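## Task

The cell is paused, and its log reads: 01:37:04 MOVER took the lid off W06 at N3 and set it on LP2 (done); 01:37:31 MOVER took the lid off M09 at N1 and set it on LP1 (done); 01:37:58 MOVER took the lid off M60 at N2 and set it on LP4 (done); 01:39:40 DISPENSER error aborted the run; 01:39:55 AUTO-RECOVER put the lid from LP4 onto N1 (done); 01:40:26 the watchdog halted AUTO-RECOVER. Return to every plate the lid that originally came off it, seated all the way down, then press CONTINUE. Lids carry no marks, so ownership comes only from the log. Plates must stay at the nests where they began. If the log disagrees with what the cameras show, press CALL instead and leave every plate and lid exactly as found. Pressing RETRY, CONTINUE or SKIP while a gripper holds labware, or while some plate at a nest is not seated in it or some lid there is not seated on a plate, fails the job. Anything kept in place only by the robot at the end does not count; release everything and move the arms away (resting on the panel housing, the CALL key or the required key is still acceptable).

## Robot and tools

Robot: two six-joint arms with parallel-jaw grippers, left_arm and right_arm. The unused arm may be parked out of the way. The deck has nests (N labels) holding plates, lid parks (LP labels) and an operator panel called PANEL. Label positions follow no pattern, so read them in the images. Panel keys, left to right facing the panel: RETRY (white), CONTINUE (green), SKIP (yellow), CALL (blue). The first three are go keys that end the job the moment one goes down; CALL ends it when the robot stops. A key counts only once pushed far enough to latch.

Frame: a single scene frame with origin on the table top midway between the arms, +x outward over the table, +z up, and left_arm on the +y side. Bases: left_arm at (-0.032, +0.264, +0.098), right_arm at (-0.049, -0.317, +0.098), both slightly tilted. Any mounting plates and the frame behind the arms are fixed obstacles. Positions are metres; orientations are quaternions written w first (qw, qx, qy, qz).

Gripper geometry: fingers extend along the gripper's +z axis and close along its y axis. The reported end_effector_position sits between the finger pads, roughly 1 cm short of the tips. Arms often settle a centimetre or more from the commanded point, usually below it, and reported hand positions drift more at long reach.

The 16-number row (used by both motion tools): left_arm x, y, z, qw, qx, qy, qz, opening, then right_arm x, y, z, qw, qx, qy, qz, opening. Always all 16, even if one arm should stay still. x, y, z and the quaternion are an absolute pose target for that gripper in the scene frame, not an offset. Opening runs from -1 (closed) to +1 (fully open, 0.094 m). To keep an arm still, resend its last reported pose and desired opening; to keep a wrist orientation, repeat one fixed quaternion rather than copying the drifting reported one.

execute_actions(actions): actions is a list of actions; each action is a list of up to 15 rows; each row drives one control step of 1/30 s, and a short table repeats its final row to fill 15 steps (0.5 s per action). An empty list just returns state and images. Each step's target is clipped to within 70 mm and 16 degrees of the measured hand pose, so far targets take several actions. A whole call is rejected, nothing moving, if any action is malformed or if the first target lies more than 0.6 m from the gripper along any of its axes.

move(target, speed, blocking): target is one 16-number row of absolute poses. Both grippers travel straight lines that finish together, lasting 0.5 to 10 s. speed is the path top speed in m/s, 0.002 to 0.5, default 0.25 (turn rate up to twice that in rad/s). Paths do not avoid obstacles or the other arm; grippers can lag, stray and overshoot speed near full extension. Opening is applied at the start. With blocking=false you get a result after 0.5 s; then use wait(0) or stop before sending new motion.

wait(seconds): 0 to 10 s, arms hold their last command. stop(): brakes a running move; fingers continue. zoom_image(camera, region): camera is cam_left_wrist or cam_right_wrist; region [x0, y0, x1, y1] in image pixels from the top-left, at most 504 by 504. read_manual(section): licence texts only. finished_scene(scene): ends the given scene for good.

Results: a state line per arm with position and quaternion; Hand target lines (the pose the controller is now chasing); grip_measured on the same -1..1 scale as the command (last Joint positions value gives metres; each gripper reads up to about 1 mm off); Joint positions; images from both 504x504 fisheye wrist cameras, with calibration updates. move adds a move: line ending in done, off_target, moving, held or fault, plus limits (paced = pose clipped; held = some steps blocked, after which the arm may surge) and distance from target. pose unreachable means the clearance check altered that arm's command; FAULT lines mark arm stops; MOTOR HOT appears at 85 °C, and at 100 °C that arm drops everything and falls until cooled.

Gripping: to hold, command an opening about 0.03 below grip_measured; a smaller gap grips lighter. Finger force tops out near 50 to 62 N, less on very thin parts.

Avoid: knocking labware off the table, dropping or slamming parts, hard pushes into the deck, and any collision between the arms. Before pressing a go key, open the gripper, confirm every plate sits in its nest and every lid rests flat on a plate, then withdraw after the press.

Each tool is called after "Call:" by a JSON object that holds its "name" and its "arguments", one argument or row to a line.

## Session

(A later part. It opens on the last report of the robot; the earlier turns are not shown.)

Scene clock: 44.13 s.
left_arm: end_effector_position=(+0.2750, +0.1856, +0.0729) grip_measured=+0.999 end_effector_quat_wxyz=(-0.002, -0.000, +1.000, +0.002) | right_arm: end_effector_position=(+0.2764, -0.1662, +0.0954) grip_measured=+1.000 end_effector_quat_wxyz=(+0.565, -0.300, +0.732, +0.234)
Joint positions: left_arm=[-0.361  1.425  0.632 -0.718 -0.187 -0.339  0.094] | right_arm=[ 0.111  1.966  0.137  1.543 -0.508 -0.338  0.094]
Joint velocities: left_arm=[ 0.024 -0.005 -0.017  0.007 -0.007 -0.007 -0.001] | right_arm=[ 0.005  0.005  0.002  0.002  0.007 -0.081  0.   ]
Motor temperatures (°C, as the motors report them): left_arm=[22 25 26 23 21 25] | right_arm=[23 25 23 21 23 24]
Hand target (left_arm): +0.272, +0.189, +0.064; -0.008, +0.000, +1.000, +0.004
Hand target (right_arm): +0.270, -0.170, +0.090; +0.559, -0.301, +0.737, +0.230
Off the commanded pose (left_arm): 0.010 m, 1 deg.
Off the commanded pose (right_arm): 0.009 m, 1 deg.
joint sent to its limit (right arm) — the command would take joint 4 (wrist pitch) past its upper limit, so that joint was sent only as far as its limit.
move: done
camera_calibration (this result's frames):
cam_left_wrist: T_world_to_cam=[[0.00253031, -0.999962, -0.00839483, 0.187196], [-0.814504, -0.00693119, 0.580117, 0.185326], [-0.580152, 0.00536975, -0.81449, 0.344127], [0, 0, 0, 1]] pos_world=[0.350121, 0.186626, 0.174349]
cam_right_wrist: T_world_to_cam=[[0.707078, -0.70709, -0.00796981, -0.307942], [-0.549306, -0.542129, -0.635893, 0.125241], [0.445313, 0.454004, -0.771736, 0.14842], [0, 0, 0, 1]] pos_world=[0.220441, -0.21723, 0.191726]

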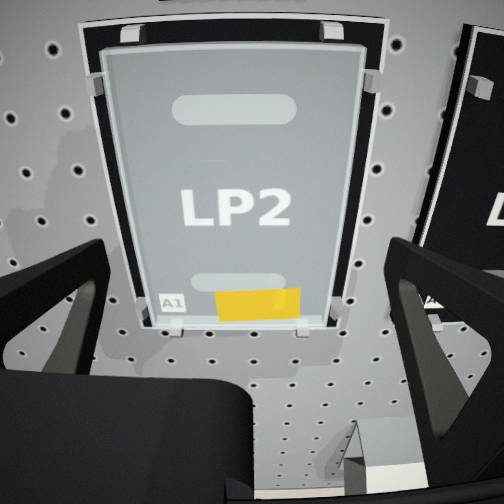

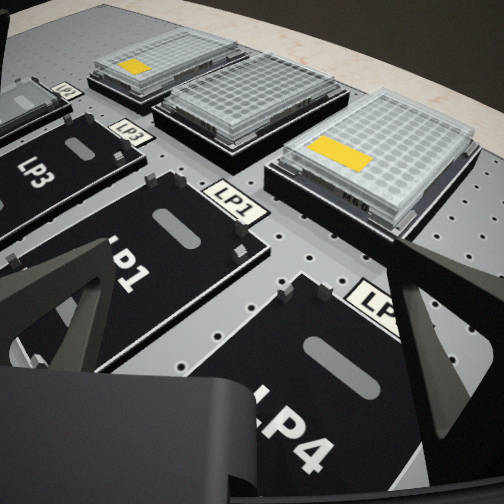

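Call:
{"name": "move", "arguments": {
  "target": [0.27,0.195,0.028,-0.006,-0.005,1,0.002,1,0.27,-0.17,0.09,0.56,-0.3,0.736,0.23,1],
  "speed": 0.05
}}

Call:
{"name": "execute_actions", "arguments": {
  "actions": [
    [[0.275,0.19,0.036,0,-0.005,1,0,0.73,0.27,-0.17,0.09,0.56,-0.3,0.736,0.23,1]]
  ]
}}

Call:
{"name": "move", "arguments": {
  "target": [0.285,0.185,0.14,0,-0.005,1,0,0.73,0.27,-0.17,0.09,0.56,-0.3,0.736,0.23,1],
  "speed": 0.07
}}

Scene clock: 45.47 s.
left_arm: end_effector_position=(+0.2764, +0.1910, +0.0378) grip_measured=+0.999 end_effector_quat_wxyz=(+0.003, -0.006, +1.000, +0.000) | right_arm: end_effector_position=(+0.2764, -0.1662, +0.0954) grip_measured=+1.000 end_effector_quat_wxyz=(+0.565, -0.300, +0.732, +0.234)
Joint positions: left_arm=[-0.323  1.515  0.598 -0.578 -0.184 -0.309  0.094] | right_arm=[ 0.111  1.966  0.137  1.543 -0.508 -0.339  0.094]
Joint velocities: left_arm=[-0.024 -0.005 -0.002 -0.002  0.007  0.022 -0.   ] | right_arm=[ 0.005 -0.005 -0.012 -0.007 -0.037 -0.051  0.   ]
Motor temperatures (°C, as the motors report them): left_arm=[22 25 26 23 21 25] | right_arm=[23 25 23 21 23 24]
Hand target (left_arm): +0.271, +0.195, +0.028; -0.006, -0.005, +1.000, +0.002
Hand target (right_arm): +0.270, -0.170, +0.090; +0.559, -0.301, +0.737, +0.230
Off the commanded pose (left_arm): 0.012 m, 1 deg.
Off the commanded pose (right_arm): 0.009 m, 1 deg.
joint sent to its limit (right arm) — the command would take joint 4 (wrist pitch) past its upper limit, so that joint was sent only as far as its limit.
move: off_target (left_arm)
camera_calibration (this result's frames):
cam_left_wrist: T_world_to_cam=[[0.0141372, -0.999887, -0.005184, 0.188909], [-0.819743, -0.0145586, 0.572546, 0.210014], [-0.572557, -0.00384463, -0.819856, 0.31621], [0, 0, 0, 1]] pos_world=[0.350536, 0.193161, 0.139983]
cam_right_wrist: T_world_to_cam=[[0.707148, -0.707025, -0.00760062, -0.307986], [-0.549088, -0.542348, -0.635894, 0.125144], [0.44547, 0.453844, -0.771739, 0.14835], [0, 0, 0, 1]] pos_world=[0.220421, -0.21721, 0.191725]

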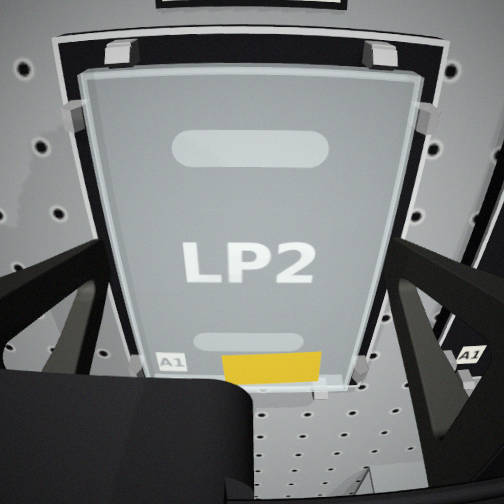

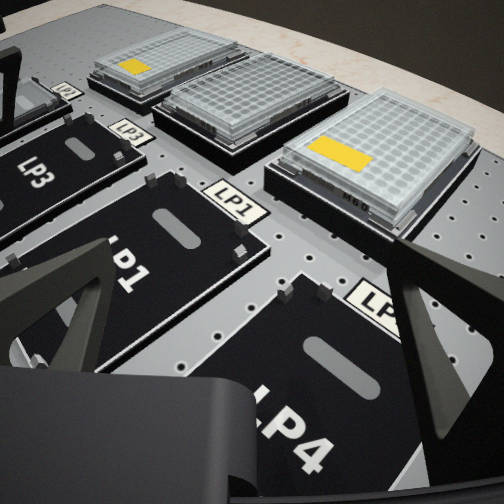

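Scene clock: 45.97 s.
left_arm: end_effector_position=(+0.2764, +0.1908, +0.0378) grip_measured=+0.767 end_effector_quat_wxyz=(+0.003, -0.006, +1.000, -0.000) | right_arm: end_effector_position=(+0.2764, -0.1662, +0.0954) grip_measured=+1.000 end_effector_quat_wxyz=(+0.565, -0.300, +0.732, +0.234)
Joint positions: left_arm=[-0.323  1.515  0.598 -0.578 -0.183 -0.309  0.083] | right_arm=[ 0.111  1.966  0.137  1.543 -0.508 -0.339  0.094]
Joint velocities: left_arm=[-0.005 -0.005 -0.007 -0.017 -0.051  0.022 -0.001] | right_arm=[ 0.005 -0.005 -0.007 -0.012 -0.007  0.022  0.   ]
Motor temperatures (°C, as the motors report them): left_arm=[22 25 26 23 21 25] | right_arm=[23 25 23 21 23 24]
Hand target (left_arm): +0.275, +0.190, +0.036; +0.000, -0.005, +1.000, +0.000
Hand target (right_arm): +0.270, -0.170, +0.090; +0.559, -0.301, +0.737, +0.230
Off the commanded pose (left_arm): 0.002 m, 0 deg.
Off the commanded pose (right_arm): 0.009 m, 1 deg.
joint sent to its limit (right arm) — the command would take joint 4 (wrist pitch) past its upper limit, so that joint was sent only as far as its limit.
camera_calibration (this result's frames):
cam_left_wrist: T_world_to_cam=[[0.0141294, -0.999892, -0.00409479, 0.188684], [-0.819551, -0.0139269, 0.572837, 0.20978], [-0.572832, -0.00473798, -0.819659, 0.316415], [0, 0, 0, 1]] pos_world=[0.350512, 0.193084, 0.139955]
cam_right_wrist: T_world_to_cam=[[0.707148, -0.707025, -0.00760062, -0.307986], [-0.549088, -0.542348, -0.635894, 0.125144], [0.44547, 0.453844, -0.771739, 0.14835], [0, 0, 0, 1]] pos_world=[0.220421, -0.21721, 0.191725]

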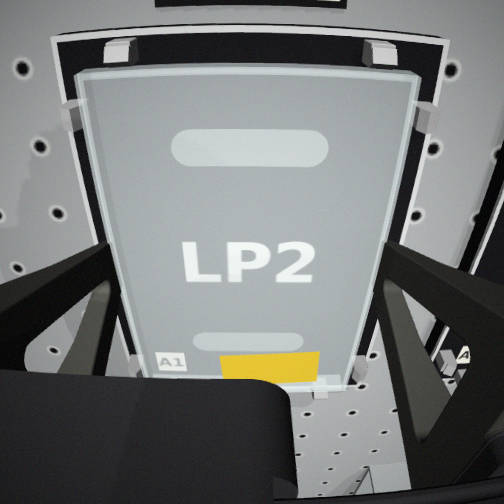

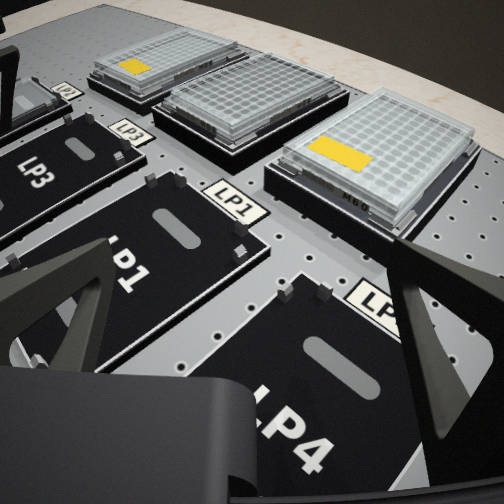

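Scene clock: 47.77 s.
left_arm: end_effector_position=(+0.2638, +0.1928, +0.1216) grip_measured=+0.767 end_effector_quat_wxyz=(-0.023, -0.001, +1.000, +0.006) | right_arm: end_effector_position=(+0.2764, -0.1662, +0.0954) grip_measured=+1.000 end_effector_quat_wxyz=(+0.565, -0.300, +0.732, +0.234)
Joint positions: left_arm=[-0.378  1.301  0.679 -0.936 -0.181 -0.366  0.083] | right_arm=[ 0.111  1.966  0.137  1.543 -0.508 -0.339  0.094]
Joint velocities: left_arm=[-0.024  0.005 -0.002 -0.022  0.007 -0.051 -0.001] | right_arm=[-0.005 -0.005 -0.007 -0.012 -0.051 -0.022  0.   ]
Motor temperatures (°C, as the motors report them): left_arm=[22 25 26 23 21 25] | right_arm=[23 25 23 21 23 24]
Hand target (left_arm): +0.282, +0.186, +0.141; -0.000, -0.005, +1.000, -0.001
Hand target (right_arm): +0.270, -0.170, +0.090; +0.559, -0.301, +0.737, +0.230
Off the commanded pose (left_arm): 0.029 m, 3 deg.
Off the commanded pose (right_arm): 0.009 m, 1 deg.
joint sent to its limit (right arm) — the command would take joint 4 (wrist pitch) past its upper limit, so that joint was sent only as far as its limit.
move: off_target (left_arm)
camera_calibration (this result's frames):
cam_left_wrist: T_world_to_cam=[[0.00414573, -0.999845, -0.0171385, 0.195387], [-0.788922, -0.0138016, 0.614338, 0.138362], [-0.614479, 0.0109741, -0.788857, 0.382096], [0, 0, 0, 1]] pos_world=[0.343137, 0.193073, 0.219766]
cam_right_wrist: T_world_to_cam=[[0.707148, -0.707025, -0.00760062, -0.307986], [-0.549088, -0.542348, -0.635894, 0.125144], [0.44547, 0.453844, -0.771739, 0.14835], [0, 0, 0, 1]] pos_world=[0.220421, -0.21721, 0.191725]

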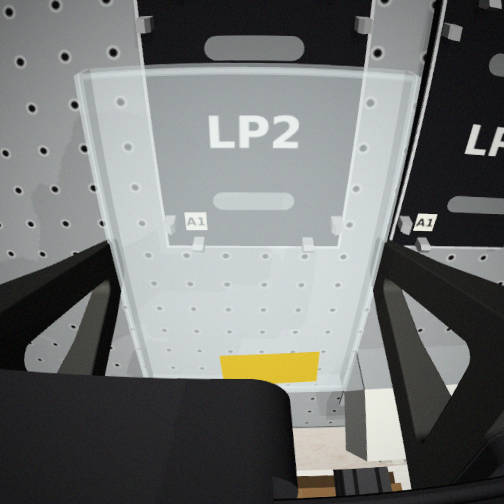

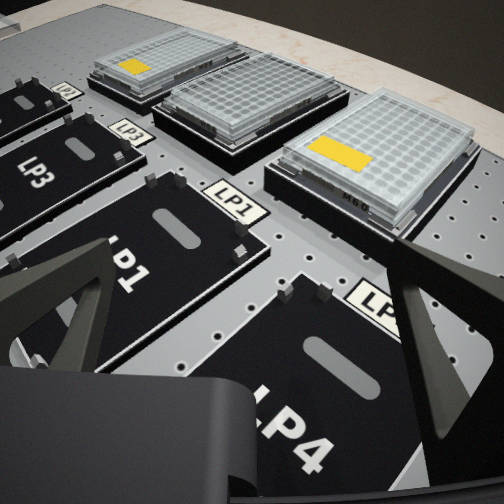

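Call:
{"name": "move", "arguments": {
  "target": [0.47,-0.02,0.19,0,0,1,0,0.73,0.27,-0.17,0.09,0.56,-0.3,0.736,0.23,1],
  "speed": 0.2
}}

Call:
{"name": "move", "arguments": {
  "target": [0.452,0.0,0.068,-0.008,0,1,0.006,0.73,0.27,-0.17,0.09,0.56,-0.3,0.736,0.23,1],
  "speed": 0.06
}}

Scene clock: 50.10 s.
left_arm: end_effector_position=(+0.4553, -0.0099, +0.1898) grip_measured=+0.767 end_effector_quat_wxyz=(-0.004, +0.001, +1.000, -0.001) | right_arm: end_effector_position=(+0.2764, -0.1662, +0.0954) grip_measured=+1.000 end_effector_quat_wxyz=(+0.565, -0.300, +0.732, +0.234)
Joint positions: left_arm=[-0.622  1.853  1.52  -1.23  -0.187 -0.601  0.083] | right_arm=[ 0.111  1.966  0.137  1.543 -0.508 -0.339  0.094]
Joint velocities: left_arm=[-0.015 -0.005  0.002 -0.017  0.081  0.066 -0.001] | right_arm=[ 0.015 -0.005  0.002 -0.002  0.007  0.007  0.   ]
Motor temperatures (°C, as the motors report them): left_arm=[22 25 26 23 21 25] | right_arm=[23 25 23 21 23 24]
Hand target (left_arm): +0.465, -0.022, +0.194; +0.001, -0.000, +1.000, -0.002
Hand target (right_arm): +0.270, -0.170, +0.090; +0.559, -0.301, +0.737, +0.230
Off the commanded pose (left_arm): 0.018 m, 1 deg.
Off the commanded pose (right_arm): 0.009 m, 1 deg.
joint sent to its limit (right arm) — the command would take joint 4 (wrist pitch) past its upper limit, so that joint was sent only as far as its limit.
move: off_target (left_arm)
camera_calibration (this result's frames):
cam_left_wrist: T_world_to_cam=[[-0.000411701, -0.999998, -0.00216686, -0.00759568], [-0.811443, -0.000932312, 0.584431, 0.260763], [-0.584432, 0.0019989, -0.811441, 0.54635], [0, 0, 0, 1]] pos_world=[0.530895, -0.00844465, 0.290916]
cam_right_wrist: T_world_to_cam=[[0.707148, -0.707025, -0.00760062, -0.307986], [-0.549088, -0.542348, -0.635894, 0.125144], [0.44547, 0.453844, -0.771739, 0.14835], [0, 0, 0, 1]] pos_world=[0.220421, -0.21721, 0.191725]

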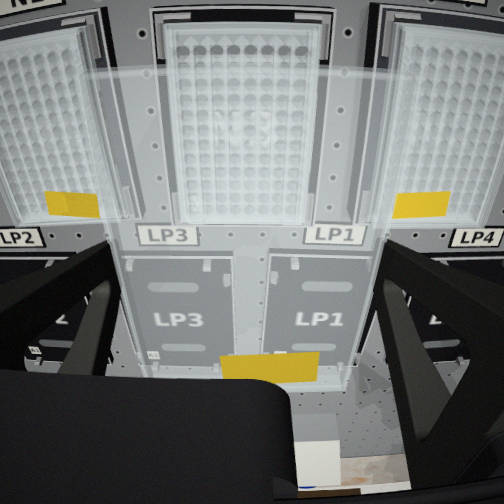

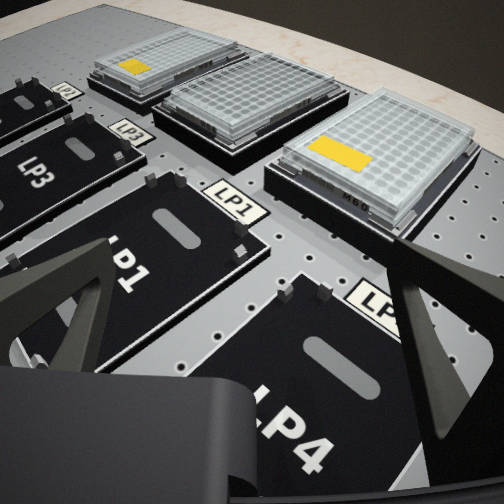

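Scene clock: 52.50 s.
left_arm: end_effector_position=(+0.4549, -0.0083, +0.0883) grip_measured=+0.767 end_effector_quat_wxyz=(+0.002, -0.000, +1.000, -0.002) | right_arm: end_effector_position=(+0.2764, -0.1662, +0.0954) grip_measured=+1.000 end_effector_quat_wxyz=(+0.565, -0.300, +0.732, +0.234)
Joint positions: left_arm=[-0.586  1.959  1.395 -0.98  -0.192 -0.566  0.083] | right_arm=[ 0.111  1.966  0.137  1.543 -0.508 -0.339  0.094]
Joint velocities: left_arm=[-0.015 -0.005 -0.007 -0.002  0.066  0.066  0.001] | right_arm=[ 0.005 -0.005  0.002  0.002  0.037  0.051  0.   ]
Motor temperatures (°C, as the motors report them): left_arm=[22 25 26 23 21 25] | right_arm=[23 25 23 21 23 24]
Hand target (left_arm): +0.453, -0.001, +0.068; -0.008, +0.000, +1.000, +0.006
Hand target (right_arm): +0.270, -0.170, +0.090; +0.559, -0.301, +0.737, +0.230
Off the commanded pose (left_arm): 0.022 m, 1 deg.
Off the commanded pose (right_arm): 0.009 m, 1 deg.
joint sent to its limit (right arm) — the command would take joint 4 (wrist pitch) past its upper limit, so that joint was sent only as far as its limit.
move: off_target (left_arm)
camera_calibration (this result's frames):
cam_left_wrist: T_world_to_cam=[[0.00275626, -0.999996, -0.00016945, -0.00784431], [-0.818211, -0.00235263, 0.574914, 0.323703], [-0.574912, -0.00144597, -0.818214, 0.46002], [0, 0, 0, 1]] pos_world=[0.52935, -0.00641755, 0.190292]
cam_right_wrist: T_world_to_cam=[[0.707148, -0.707025, -0.00760062, -0.307986], [-0.549088, -0.542348, -0.635894, 0.125144], [0.44547, 0.453844, -0.771739, 0.14835], [0, 0, 0, 1]] pos_world=[0.220421, -0.21721, 0.191725]

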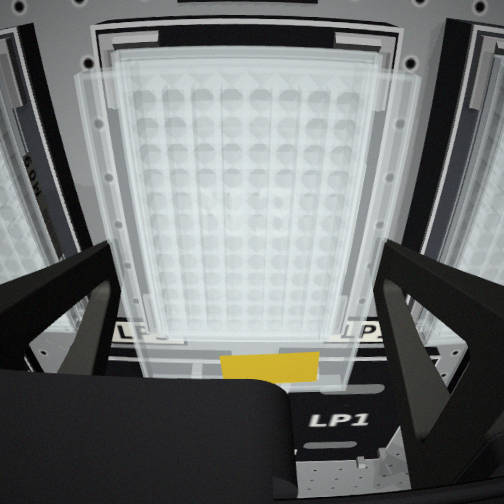

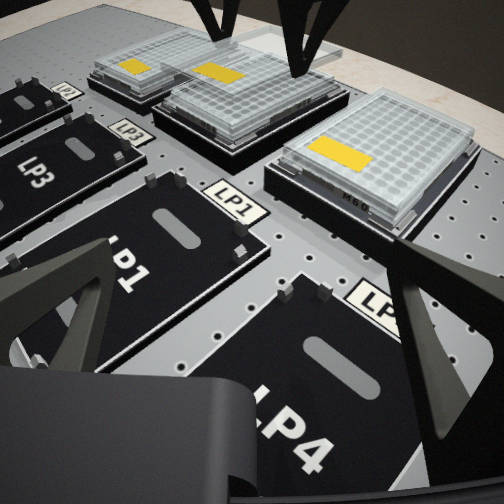

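Call:
{"name": "execute_actions", "arguments": {
  "actions": [
    [[0.452,0.0,0.061,-0.011,0,1,0.008,0.73,0.27,-0.17,0.09,0.56,-0.3,0.736,0.23,1]],
    [[0.452,0.0,0.054,-0.013,0,1,0.009,0.73,0.27,-0.17,0.09,0.56,-0.3,0.736,0.23,1]]
  ]
}}

Scene clock: 53.63 s.
left_arm: end_effector_position=(+0.4555, -0.0085, +0.0767) grip_measured=+0.767 end_effector_quat_wxyz=(-0.001, -0.000, +1.000, -0.000) | right_arm: end_effector_position=(+0.2764, -0.1662, +0.0954) grip_measured=+1.000 end_effector_quat_wxyz=(+0.565, -0.300, +0.732, +0.234)
Joint positions: left_arm=[-0.582  1.981  1.395 -0.965 -0.192 -0.563  0.083] | right_arm=[ 0.111  1.966  0.137  1.543 -0.508 -0.339  0.094]
Joint velocities: left_arm=[-0.005 -0.005 -0.012 -0.007 -0.037 -0.051 -0.002] | right_arm=[-0.015  0.005 -0.007 -0.002 -0.037 -0.007  0.   ]
Motor temperatures (°C, as the motors report them): left_arm=[22 25 26 23 21 25] | right_arm=[23 25 23 21 23 24]
Hand target (left_arm): +0.452, -0.000, +0.054; -0.013, +0.000, +1.000, +0.009
Hand target (right_arm): +0.270, -0.170, +0.090; +0.559, -0.301, +0.737, +0.230
Off the commanded pose (left_arm): 0.025 m, 2 deg.
Off the commanded pose (right_arm): 0.009 m, 1 deg.
joint sent to its limit (right arm) — the command would take joint 4 (wrist pitch) past its upper limit, so that joint was sent only as far as its limit.
camera_calibration (this result's frames):
cam_left_wrist: T_world_to_cam=[[0.00271162, -0.999989, -0.00369433, -0.00782869], [-0.815111, -0.0043504, 0.579289, 0.329133], [-0.579299, 0.00144047, -0.815114, 0.452667], [0, 0, 0, 1]] pos_world=[0.530531, -0.0070488, 0.178283]
cam_right_wrist: T_world_to_cam=[[0.707148, -0.707025, -0.00760062, -0.307986], [-0.549088, -0.542348, -0.635894, 0.125144], [0.44547, 0.453844, -0.771739, 0.14835], [0, 0, 0, 1]] pos_world=[0.220421, -0.21721, 0.191725]

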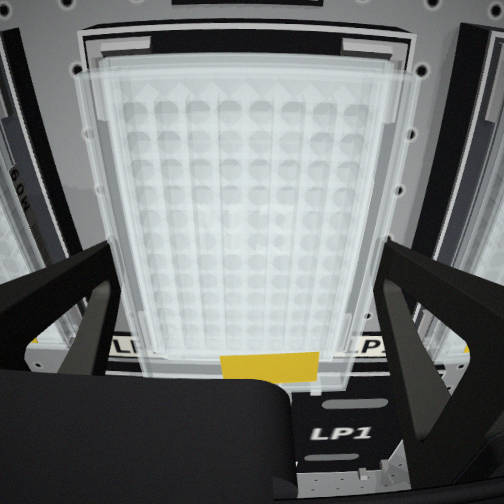

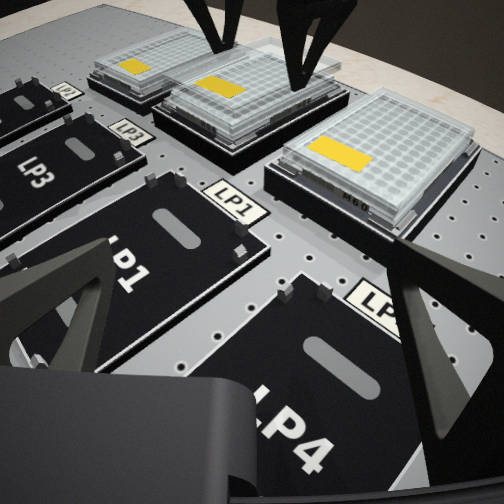

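Call:
{"name": "execute_actions", "arguments": {
  "actions": [
    [[0.452,0.001,0.048,-0.013,0,1,0.009,0.73,0.27,-0.17,0.09,0.56,-0.3,0.736,0.23,1]],
    [[0.452,0.001,0.042,-0.013,0,1,0.009,0.73,0.27,-0.17,0.09,0.56,-0.3,0.736,0.23,1]],
    [[0.452,0.001,0.037,-0.013,0,1,0.009,0.73,0.27,-0.17,0.09,0.56,-0.3,0.736,0.23,1]]
  ]
}}

Call:
{"name": "zoom_image", "arguments": {
  "camera": "cam_right_wrist",
  "region": [130,10,380,190]
}}

Scene clock: 55.23 s.
left_arm: end_effector_position=(+0.4576, -0.0084, +0.0674) grip_measured=+0.767 end_effector_quat_wxyz=(+0.003, +0.000, +1.000, -0.003) | right_arm: end_effector_position=(+0.2764, -0.1662, +0.0954) grip_measured=+1.000 end_effector_quat_wxyz=(+0.565, -0.300, +0.732, +0.234)
Joint positions: left_arm=[-0.576  1.993  1.386 -0.934 -0.192 -0.555  0.083] | right_arm=[ 0.111  1.966  0.137  1.543 -0.508 -0.339  0.094]
Joint velocities: left_arm=[ 0.005 -0.005 -0.017 -0.002 -0.022  0.022 -0.001] | right_arm=[-0.005 -0.005 -0.002 -0.017 -0.022  0.022  0.   ]
Motor temperatures (°C, as the motors report them): left_arm=[22 25 26 23 21 25] | right_arm=[23 25 23 21 23 24]
Hand target (left_arm): +0.451, +0.001, +0.038; -0.013, +0.000, +1.000, +0.009
Hand target (right_arm): +0.270, -0.170, +0.090; +0.559, -0.301, +0.737, +0.230
Off the commanded pose (left_arm): 0.032 m, 2 deg.
Off the commanded pose (right_arm): 0.009 m, 1 deg.
joint sent to its limit (right arm) — the command would take joint 4 (wrist pitch) past its upper limit, so that joint was sent only as far as its limit.
camera_calibration (this result's frames):
cam_left_wrist: T_world_to_cam=[[0.00200198, -0.999997, 0.00122876, -0.00772171], [-0.819779, -0.000937495, 0.572679, 0.338814], [-0.572676, -0.0021538, -0.819779, 0.443514], [0, 0, 0, 1]] pos_world=[0.531758, -0.00644881, 0.169561]
cam_right_wrist: T_world_to_cam=[[0.707148, -0.707025, -0.00760062, -0.307986], [-0.549088, -0.542348, -0.635894, 0.125144], [0.44547, 0.453844, -0.771739, 0.14835], [0, 0, 0, 1]] pos_world=[0.220421, -0.21721, 0.191725]

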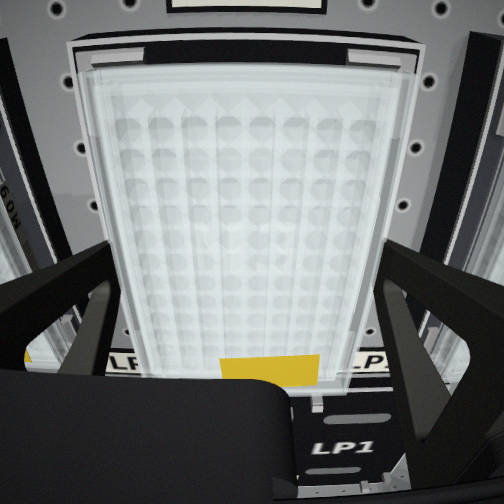

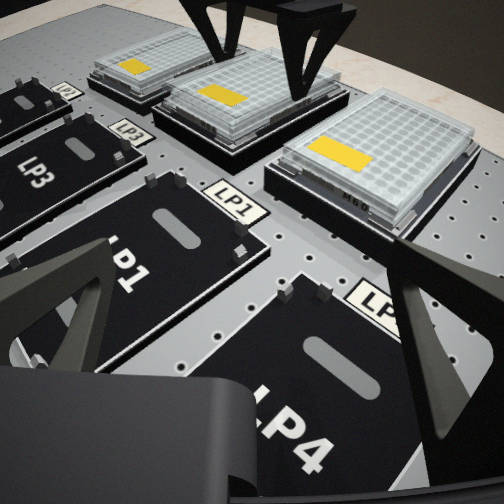

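Region (130, 10, 380, 190) of cam_right_wrist's 504x504 image, scaled by 2.016, with more detail than that image has; it fills the top 363 rows of this view, and the rest is white.

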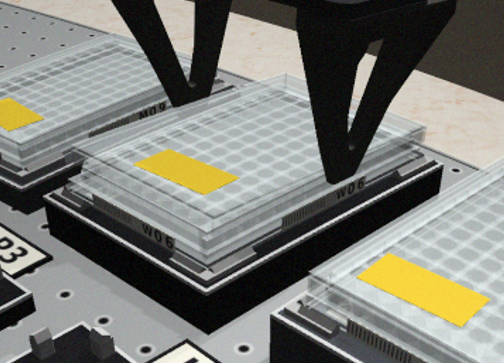

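Call:
{"name": "execute_actions", "arguments": {
  "actions": [
    [[0.447,0.005,0.055,-0.013,0,1,0.009,0.73,0.27,-0.17,0.09,0.56,-0.3,0.736,0.23,1]],
    [[0.444,0.007,0.045,-0.013,0,1,0.009,0.73,0.27,-0.17,0.09,0.56,-0.3,0.736,0.23,1]]
  ]
}}

Call:
{"name": "zoom_image", "arguments": {
  "camera": "cam_left_wrist",
  "region": [50,30,450,180]
}}

Scene clock: 56.33 s.
left_arm: end_effector_position=(+0.4529, -0.0064, +0.0631) grip_measured=+0.767 end_effector_quat_wxyz=(+0.001, +0.001, +1.000, -0.001) | right_arm: end_effector_position=(+0.2764, -0.1662, +0.0954) grip_measured=+1.000 end_effector_quat_wxyz=(+0.565, -0.300, +0.732, +0.234)
Joint positions: left_arm=[-0.576  1.992  1.37  -0.924 -0.192 -0.553  0.083] | right_arm=[ 0.111  1.966  0.137  1.543 -0.508 -0.339  0.094]
Joint velocities: left_arm=[-0.024 -0.005 -0.012  0.002 -0.037  0.037 -0.001] | right_arm=[-0.005 -0.005  0.002 -0.007 -0.022 -0.007  0.   ]
Motor temperatures (°C, as the motors report them): left_arm=[22 25 26 23 21 25] | right_arm=[23 25 23 21 23 24]
Hand target (left_arm): +0.444, +0.007, +0.045; -0.013, +0.000, +1.000, +0.009
Hand target (right_arm): +0.270, -0.170, +0.090; +0.559, -0.301, +0.737, +0.230
Off the commanded pose (left_arm): 0.024 m, 2 deg.
Off the commanded pose (right_arm): 0.009 m, 1 deg.
joint sent to its limit (right arm) — the command would take joint 4 (wrist pitch) past its upper limit, so that joint was sent only as far as its limit.
camera_calibration (this result's frames):
cam_left_wrist: T_world_to_cam=[[-0.00062256, -0.999998, -0.00207074, -0.00432774], [-0.817161, -0.000684864, 0.576409, 0.33605], [-0.576409, 0.00205098, -0.817159, 0.438857], [0, 0, 0, 1]] pos_world=[0.527565, -0.00499767, 0.164905]
cam_right_wrist: T_world_to_cam=[[0.707148, -0.707025, -0.00760062, -0.307986], [-0.549088, -0.542348, -0.635894, 0.125144], [0.44547, 0.453844, -0.771739, 0.14835], [0, 0, 0, 1]] pos_world=[0.220421, -0.21721, 0.191725]

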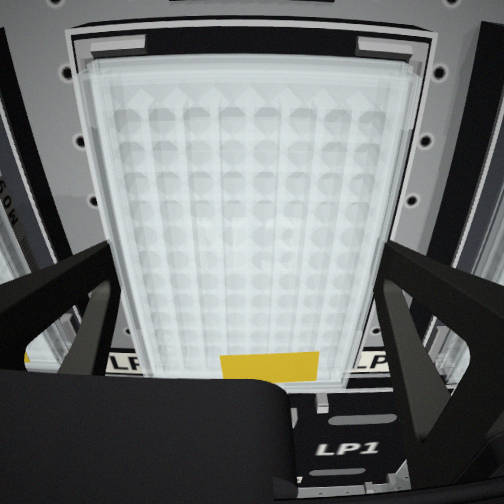

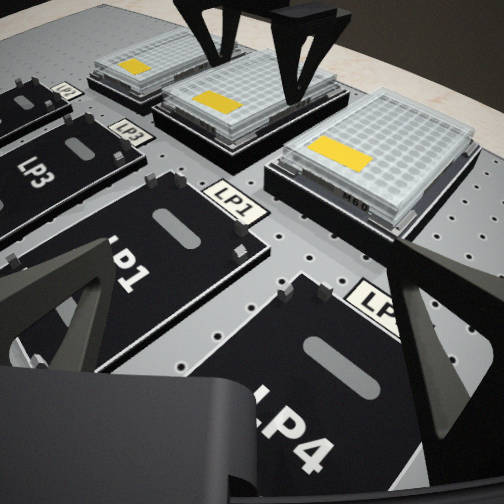

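Region (50, 30, 450, 180) of cam_left_wrist's 504x504 image, scaled by 1.260, with more detail than that image has; it fills the top 189 rows of this view, and the rest is white.

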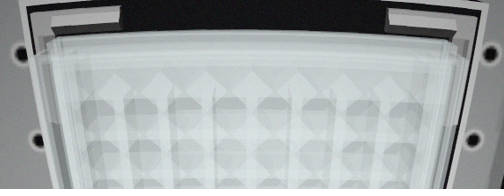

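Dropped in.

Call:
{"name": "execute_actions", "arguments": {
  "actions": [
    [[0.446,0.005,0.037,-0.013,0,1,0.009,0.73,0.27,-0.17,0.09,0.56,-0.3,0.736,0.23,1]],
    [[0.447,0.004,0.032,-0.013,0,1,0.009,0.73,0.27,-0.17,0.09,0.56,-0.3,0.736,0.23,1]],
    [[0.453,-0.006,0.058,0,0,1,0,0.73,0.27,-0.17,0.09,0.56,-0.3,0.736,0.23,1]],
    [[0.453,-0.006,0.058,0,0,1,0,1,0.27,-0.17,0.09,0.56,-0.3,0.736,0.23,1]]
  ]
}}

Call:
{"name": "move", "arguments": {
  "target": [0.455,-0.018,0.17,0,0,1,0,1,0.27,-0.17,0.09,0.56,-0.3,0.736,0.23,1],
  "speed": 0.08
}}

Call:
{"name": "zoom_image", "arguments": {
  "camera": "cam_right_wrist",
  "region": [130,10,380,190]
}}

Call:
{"name": "move", "arguments": {
  "target": [0.0,0.02,0.22,0.3,0,0.954,0,0,0.3,-0.35,0.15,0.5,-0.2,0.83,0.1,1]
}}

Scene clock: 58.53 s.
left_arm: end_effector_position=(+0.4540, -0.0070, +0.0633) grip_measured=+0.999 end_effector_quat_wxyz=(+0.003, +0.001, +1.000, -0.002) | right_arm: end_effector_position=(+0.2764, -0.1662, +0.0954) grip_measured=+1.000 end_effector_quat_wxyz=(+0.565, -0.300, +0.732, +0.234)
Joint positions: left_arm=[-0.576  1.992  1.37  -0.92  -0.192 -0.552  0.094] | right_arm=[ 0.111  1.966  0.137  1.543 -0.508 -0.339  0.094]
Joint velocities: left_arm=[-0.005 -0.005 -0.022 -0.002  0.037  0.007  0.001] | right_arm=[-0.005 -0.005 -0.012 -0.002 -0.007  0.022  0.   ]
Motor temperatures (°C, as the motors report them): left_arm=[22 25 26 23 21 25] | right_arm=[23 25 23 21 23 24]
Hand target (left_arm): +0.453, -0.006, +0.058; +0.000, +0.000, +1.000, +0.000
Hand target (right_arm): +0.270, -0.170, +0.090; +0.559, -0.301, +0.737, +0.230
Off the commanded pose (left_arm): 0.005 m, 0 deg.
Off the commanded pose (right_arm): 0.009 m, 1 deg.
joint sent to its limit (right arm) — the command would take joint 4 (wrist pitch) past its upper limit, so that joint was sent only as far as its limit.
camera_calibration (this result's frames):
cam_left_wrist: T_world_to_cam=[[-0.000357036, -1, 0.000693518, -0.0052564], [-0.81972, 0.000689892, 0.572765, 0.338228], [-0.572765, -0.000363993, -0.81972, 0.438146], [0, 0, 0, 1]] pos_world=[0.528205, -0.00533026, 0.165435]
cam_right_wrist: T_world_to_cam=[[0.707148, -0.707025, -0.00760062, -0.307986], [-0.549088, -0.542348, -0.635894, 0.125144], [0.44547, 0.453844, -0.771739, 0.14835], [0, 0, 0, 1]] pos_world=[0.220421, -0.21721, 0.191725]

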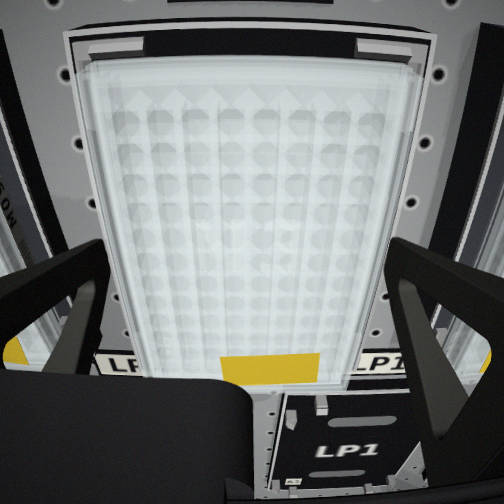

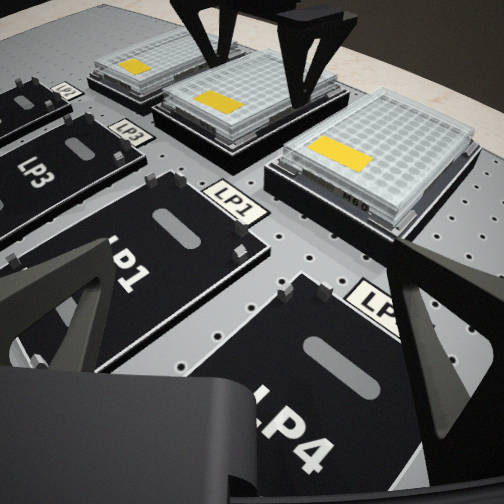

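Scene clock: 60.27 s.
left_arm: end_effector_position=(+0.4380, -0.0048, +0.1414) grip_measured=+0.999 end_effector_quat_wxyz=(-0.024, +0.005, +1.000, +0.015) | right_arm: end_effector_position=(+0.2764, -0.1662, +0.0954) grip_measured=+1.000 end_effector_quat_wxyz=(+0.565, -0.300, +0.732, +0.234)
Joint positions: left_arm=[-0.616  1.892  1.439 -1.16  -0.192 -0.598  0.094] | right_arm=[ 0.111  1.966  0.137  1.543 -0.508 -0.339  0.094]
Joint velocities: left_arm=[-0.015  0.005 -0.017 -0.007  0.051 -0.022  0.001] | right_arm=[-0.005 -0.005  0.012 -0.007 -0.022 -0.037  0.   ]
Motor temperatures (°C, as the motors report them): left_arm=[22 25 26 23 21 25] | right_arm=[23 25 23 21 23 24]
Hand target (left_arm): +0.452, -0.016, +0.171; +0.000, +0.000, +1.000, -0.001
Hand target (right_arm): +0.270, -0.170, +0.090; +0.559, -0.301, +0.737, +0.230
Off the commanded pose (left_arm): 0.036 m, 3 deg.
Off the commanded pose (right_arm): 0.009 m, 1 deg.
joint sent to its limit (right arm) — the command would take joint 4 (wrist pitch) past its upper limit, so that joint was sent only as far as its limit.
move: off_target (left_arm)
camera_calibration (this result's frames):
cam_left_wrist: T_world_to_cam=[[-0.00831191, -0.999396, -0.0337321, 0.00525955], [-0.788103, -0.014216, 0.61538, 0.260384], [-0.615488, 0.0316993, -0.787509, 0.507284], [0, 0, 0, 1]] pos_world=[0.51748, -0.00712257, 0.239433]
cam_right_wrist: T_world_to_cam=[[0.707148, -0.707025, -0.00760062, -0.307986], [-0.549088, -0.542348, -0.635894, 0.125144], [0.44547, 0.453844, -0.771739, 0.14835], [0, 0, 0, 1]] pos_world=[0.220421, -0.21721, 0.191725]

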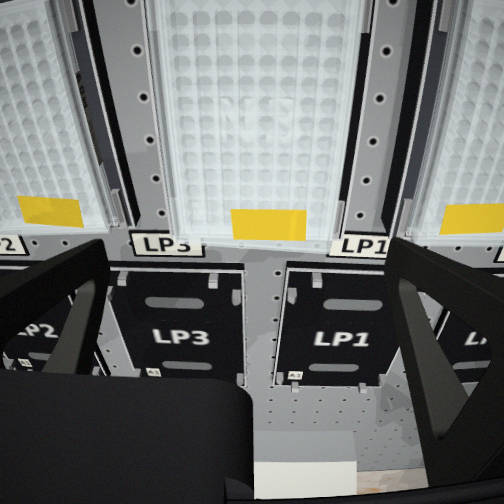

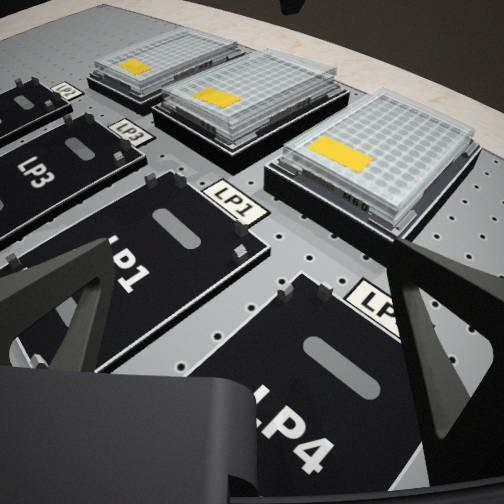

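Region (130, 10, 380, 190) of cam_right_wrist's 504x504 image, scaled by 2.016, with more detail than that image has; it fills the top 363 rows of this view, and the rest is white.

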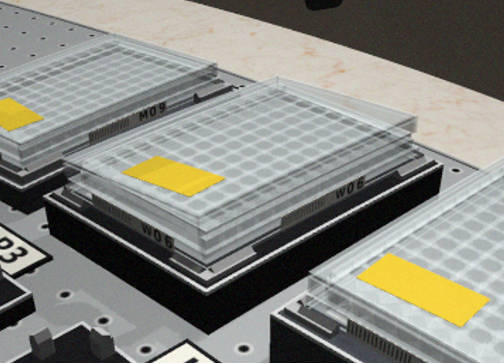

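Scene clock: 62.80 s.
left_arm: end_effector_position=(+0.0015, +0.0400, +0.2041) grip_measured=+0.002 end_effector_quat_wxyz=(+0.298, +0.011, +0.954, +0.000) | right_arm: end_effector_position=(+0.2851, -0.3402, +0.1378) grip_measured=+1.000 end_effector_quat_wxyz=(+0.487, -0.194, +0.843, +0.119)
Joint positions: left_arm=[-1.929  1.367  0.666 -1.288 -0.629 -1.977  0.047] | right_arm=[-0.462  1.004  0.167  0.259 -0.651 -0.567  0.094]
Joint velocities: left_arm=[-0.015 -0.005 -0.002  0.002 -0.037  0.007  0.   ] | right_arm=[-0.005 -0.005 -0.022  0.002  0.022 -0.051  0.   ]
Motor temperatures (°C, as the motors report them): left_arm=[22 25 26 23 21 25] | right_arm=[23 25 23 21 23 24]
Hand target (left_arm): -0.002, +0.025, +0.216; +0.294, -0.000, +0.956, -0.009
Hand target (right_arm): +0.299, -0.351, +0.152; +0.502, -0.200, +0.835, +0.104
Off the commanded pose (left_arm): 0.026 m, 1 deg.
Off the commanded pose (right_arm): 0.022 m, 3 deg.
move: off_target (left_arm, right_arm)
camera_calibration (this result's frames):
cam_left_wrist: T_world_to_cam=[[-0.0171973, -0.999803, -0.00992274, 0.0437186], [-0.999803, 0.017097, 0.0101097, 0.00106072], [-0.00993806, 0.0100946, -0.9999, 0.329876], [0, 0, 0, 1]] pos_world=[0.00509068, 0.0403619, 0.330266]
cam_right_wrist: T_world_to_cam=[[0.446896, -0.894424, -0.0170567, -0.425091], [-0.818434, -0.401081, -0.411461, 0.156466], [0.361179, 0.19784, -0.911268, 0.21229], [0, 0, 0, 1]] pos_world=[0.241354, -0.359455, 0.250582]

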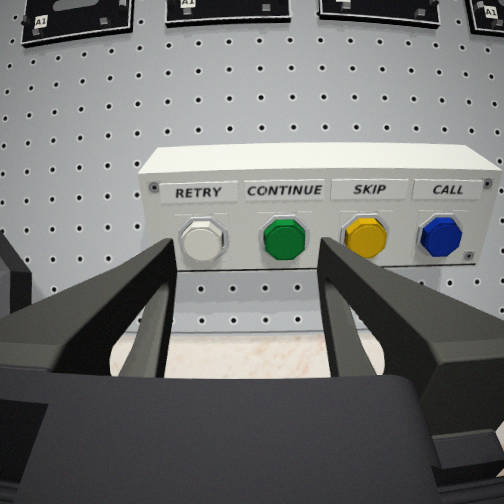

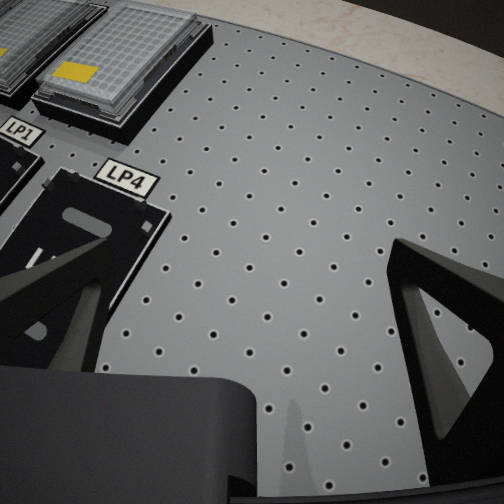

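The lid was dragged up by the lift; go back and regrip.

Call:
{"name": "move", "arguments": {
  "target": [0.47,-0.02,0.19,0,0,1,0,1,0.27,-0.19,0.12,0.56,-0.3,0.736,0.23,1]
}}

Call:
{"name": "move", "arguments": {
  "target": [0.450,0.002,0.058,-0.011,0,1,0.008,1,0.27,-0.17,0.09,0.56,-0.3,0.736,0.23,1],
  "speed": 0.06
}}

Call:
{"name": "zoom_image", "arguments": {
  "camera": "cam_right_wrist",
  "region": [110,0,400,210]
}}

Scene clock: 65.27 s.
left_arm: end_effector_position=(+0.4570, -0.0175, +0.1899) grip_measured=+0.999 end_effector_quat_wxyz=(+0.003, -0.006, +1.000, +0.012) | right_arm: end_effector_position=(+0.2690, -0.1931, +0.1188) grip_measured=+1.000 end_effector_quat_wxyz=(+0.560, -0.303, +0.738, +0.222)
Joint positions: left_arm=[-0.64   1.872  1.543 -1.241 -0.218 -0.635  0.094] | right_arm=[ 0.018  1.698  0.078  1.299 -0.576 -0.393  0.094]
Joint velocities: left_arm=[ 0.005 -0.005 -0.017 -0.002  0.022 -0.095 -0.001] | right_arm=[ 0.015 -0.005 -0.007  0.002  0.037  0.007  0.   ]
Motor temperatures (°C, as the motors report them): left_arm=[22 25 27 23 21 25] | right_arm=[23 25 23 21 23 24]
Hand target (left_arm): +0.470, -0.024, +0.195; +0.006, -0.002, +1.000, +0.008
Hand target (right_arm): +0.270, -0.189, +0.118; +0.561, -0.302, +0.737, +0.227
Off the commanded pose (left_arm): 0.013 m, 2 deg.
Off the commanded pose (right_arm): 0.003 m, 1 deg.
move: off_target (left_arm)
camera_calibration (this result's frames):
cam_left_wrist: T_world_to_cam=[[0.0137044, -0.99949, -0.0288469, -0.0165747], [-0.819559, -0.0277555, 0.572322, 0.267672], [-0.572831, 0.0157984, -0.819521, 0.543874], [0, 0, 0, 1]] pos_world=[0.531148, -0.0177292, 0.292043]
cam_right_wrist: T_world_to_cam=[[0.700068, -0.714034, 0.00776438, -0.32277], [-0.558038, -0.553842, -0.617942, 0.119472], [0.445532, 0.428269, -0.786185, 0.178709], [0, 0, 0, 1]] pos_world=[0.213011, -0.240835, 0.216831]

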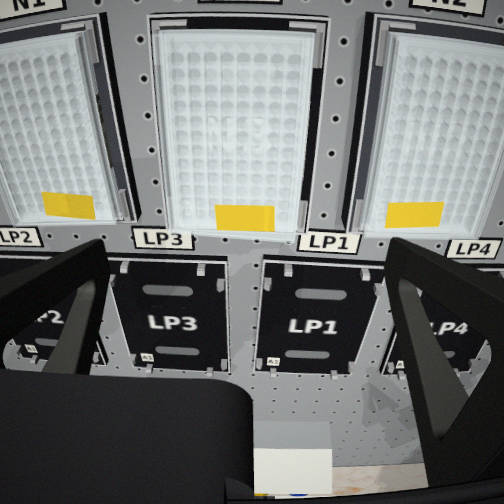

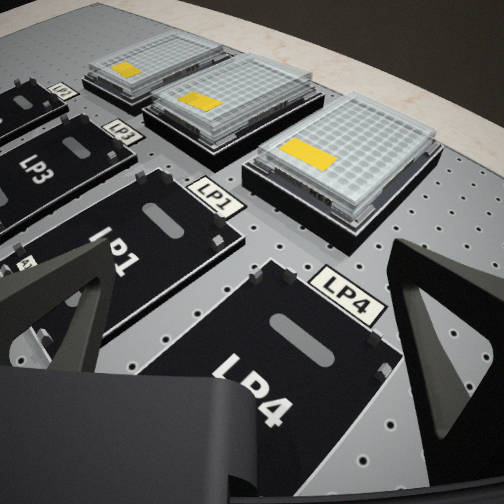

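Scene clock: 67.87 s.
left_arm: end_effector_position=(+0.4548, -0.0052, +0.0788) grip_measured=+0.999 end_effector_quat_wxyz=(+0.001, -0.001, +1.000, +0.003) | right_arm: end_effector_position=(+0.2704, -0.1746, +0.0918) grip_measured=+1.000 end_effector_quat_wxyz=(+0.560, -0.302, +0.738, +0.224)
Joint positions: left_arm=[-0.581  1.972  1.387 -0.965 -0.2   -0.563  0.094] | right_arm=[ 0.087  1.969  0.118  1.543 -0.512 -0.365  0.094]
Joint velocities: left_arm=[-0.015 -0.024 -0.002  0.002  0.007 -0.037 -0.001] | right_arm=[-0.005  0.005 -0.007  0.002  0.051 -0.022  0.   ]
Motor temperatures (°C, as the motors report them): left_arm=[22 25 26 23 21 25] | right_arm=[23 25 23 21 23 24]
Hand target (left_arm): +0.452, +0.001, +0.058; -0.011, +0.000, +1.000, +0.009
Hand target (right_arm): +0.269, -0.170, +0.090; +0.558, -0.302, +0.738, +0.230
Off the commanded pose (left_arm): 0.023 m, 2 deg.
Off the commanded pose (right_arm): 0.005 m, 1 deg.
joint sent to its limit (right arm) — the command would take joint 4 (wrist pitch) past its upper limit, so that joint was sent only as far as its limit.
move: off_target (left_arm)
camera_calibration (this result's frames):
cam_left_wrist: T_world_to_cam=[[0.00400284, -0.99994, -0.0101975, -0.00456079], [-0.817832, -0.0091417, 0.575385, 0.328859], [-0.575443, 0.00603669, -0.817819, 0.452458], [0, 0, 0, 1]] pos_world=[0.529334, -0.00428554, 0.180762]
cam_right_wrist: T_world_to_cam=[[0.700619, -0.713523, 0.00421634, -0.310086], [-0.558741, -0.552293, -0.618693, 0.114337], [0.44378, 0.431112, -0.785622, 0.149816], [0, 0, 0, 1]] pos_world=[0.214651, -0.222693, 0.189746]

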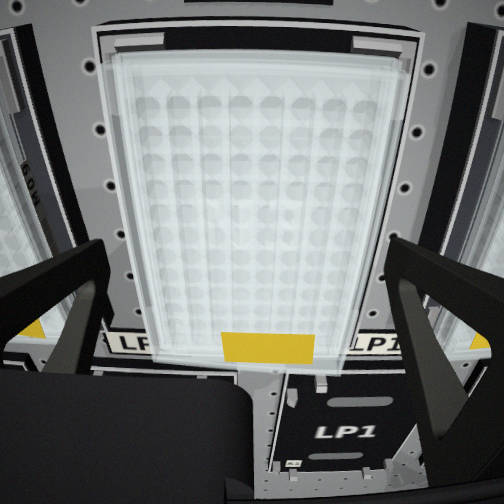

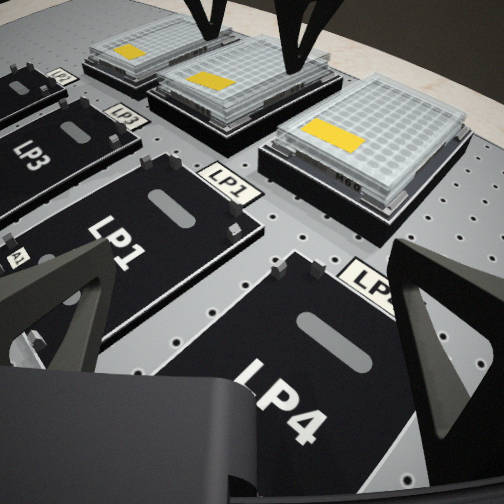

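Region (110, 0, 400, 210) of cam_right_wrist's 504x504 image, scaled by 1.738, with more detail than that image has; it fills the top 365 rows of this view, and the rest is white.

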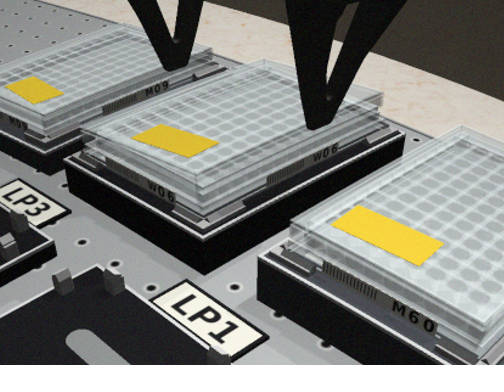

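Call:
{"name": "execute_actions", "arguments": {
  "actions": [
    [[0.452,-0.010,0.054,-0.011,0,1,0,1,0.27,-0.17,0.09,0.56,-0.3,0.736,0.23,1]],
    [[0.452,-0.012,0.045,-0.013,0,1,0,1,0.27,-0.17,0.09,0.56,-0.3,0.736,0.23,1]]
  ]
}}

Scene clock: 68.93 s.
left_arm: end_effector_position=(+0.4520, -0.0108, +0.0613) grip_measured=+0.999 end_effector_quat_wxyz=(-0.007, +0.000, +1.000, -0.001) | right_arm: end_effector_position=(+0.2704, -0.1746, +0.0918) grip_measured=+1.000 end_effector_quat_wxyz=(+0.560, -0.302, +0.738, +0.224)
Joint positions: left_arm=[-0.581  2.006  1.387 -0.941 -0.183 -0.563  0.094] | right_arm=[ 0.087  1.969  0.118  1.543 -0.512 -0.363  0.094]
Joint velocities: left_arm=[-0.015 -0.015  0.002  0.007  0.007  0.037  0.   ] | right_arm=[-0.015 -0.005 -0.007  0.012 -0.022 -0.022  0.   ]
Motor temperatures (°C, as the motors report them): left_arm=[22 25 26 23 21 25] | right_arm=[23 25 23 21 23 24]
Hand target (left_arm): +0.452, -0.012, +0.045; -0.013, +0.000, +1.000, +0.000
Hand target (right_arm): +0.270, -0.170, +0.090; +0.559, -0.301, +0.737, +0.230
Off the commanded pose (left_arm): 0.016 m, 1 deg.
Off the commanded pose (right_arm): 0.005 m, 1 deg.
joint sent to its limit (right arm) — the command would take joint 4 (wrist pitch) past its upper limit, so that joint was sent only as far as its limit.
camera_calibration (this result's frames):
cam_left_wrist: T_world_to_cam=[[0.00209593, -0.999997, -0.00154732, -0.0100261], [-0.807952, -0.00260516, 0.589242, 0.331366], [-0.589244, 0.0000151525, -0.807955, 0.442116], [0, 0, 0, 1]] pos_world=[0.528263, -0.00916948, 0.161939]
cam_right_wrist: T_world_to_cam=[[0.700326, -0.713818, 0.00274836, -0.309923], [-0.559603, -0.551407, -0.618704, 0.114725], [0.443158, 0.431756, -0.785619, 0.150097], [0, 0, 0, 1]] pos_world=[0.214731, -0.222774, 0.189752]

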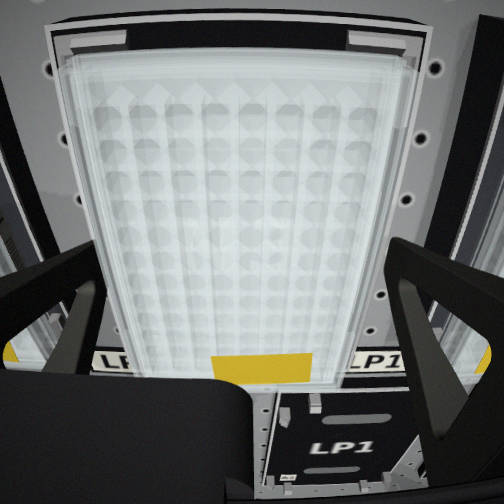

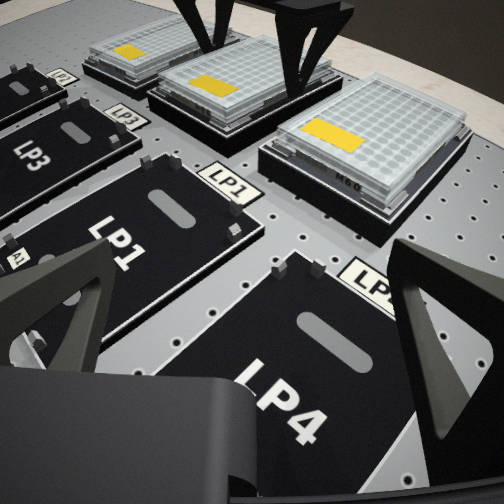

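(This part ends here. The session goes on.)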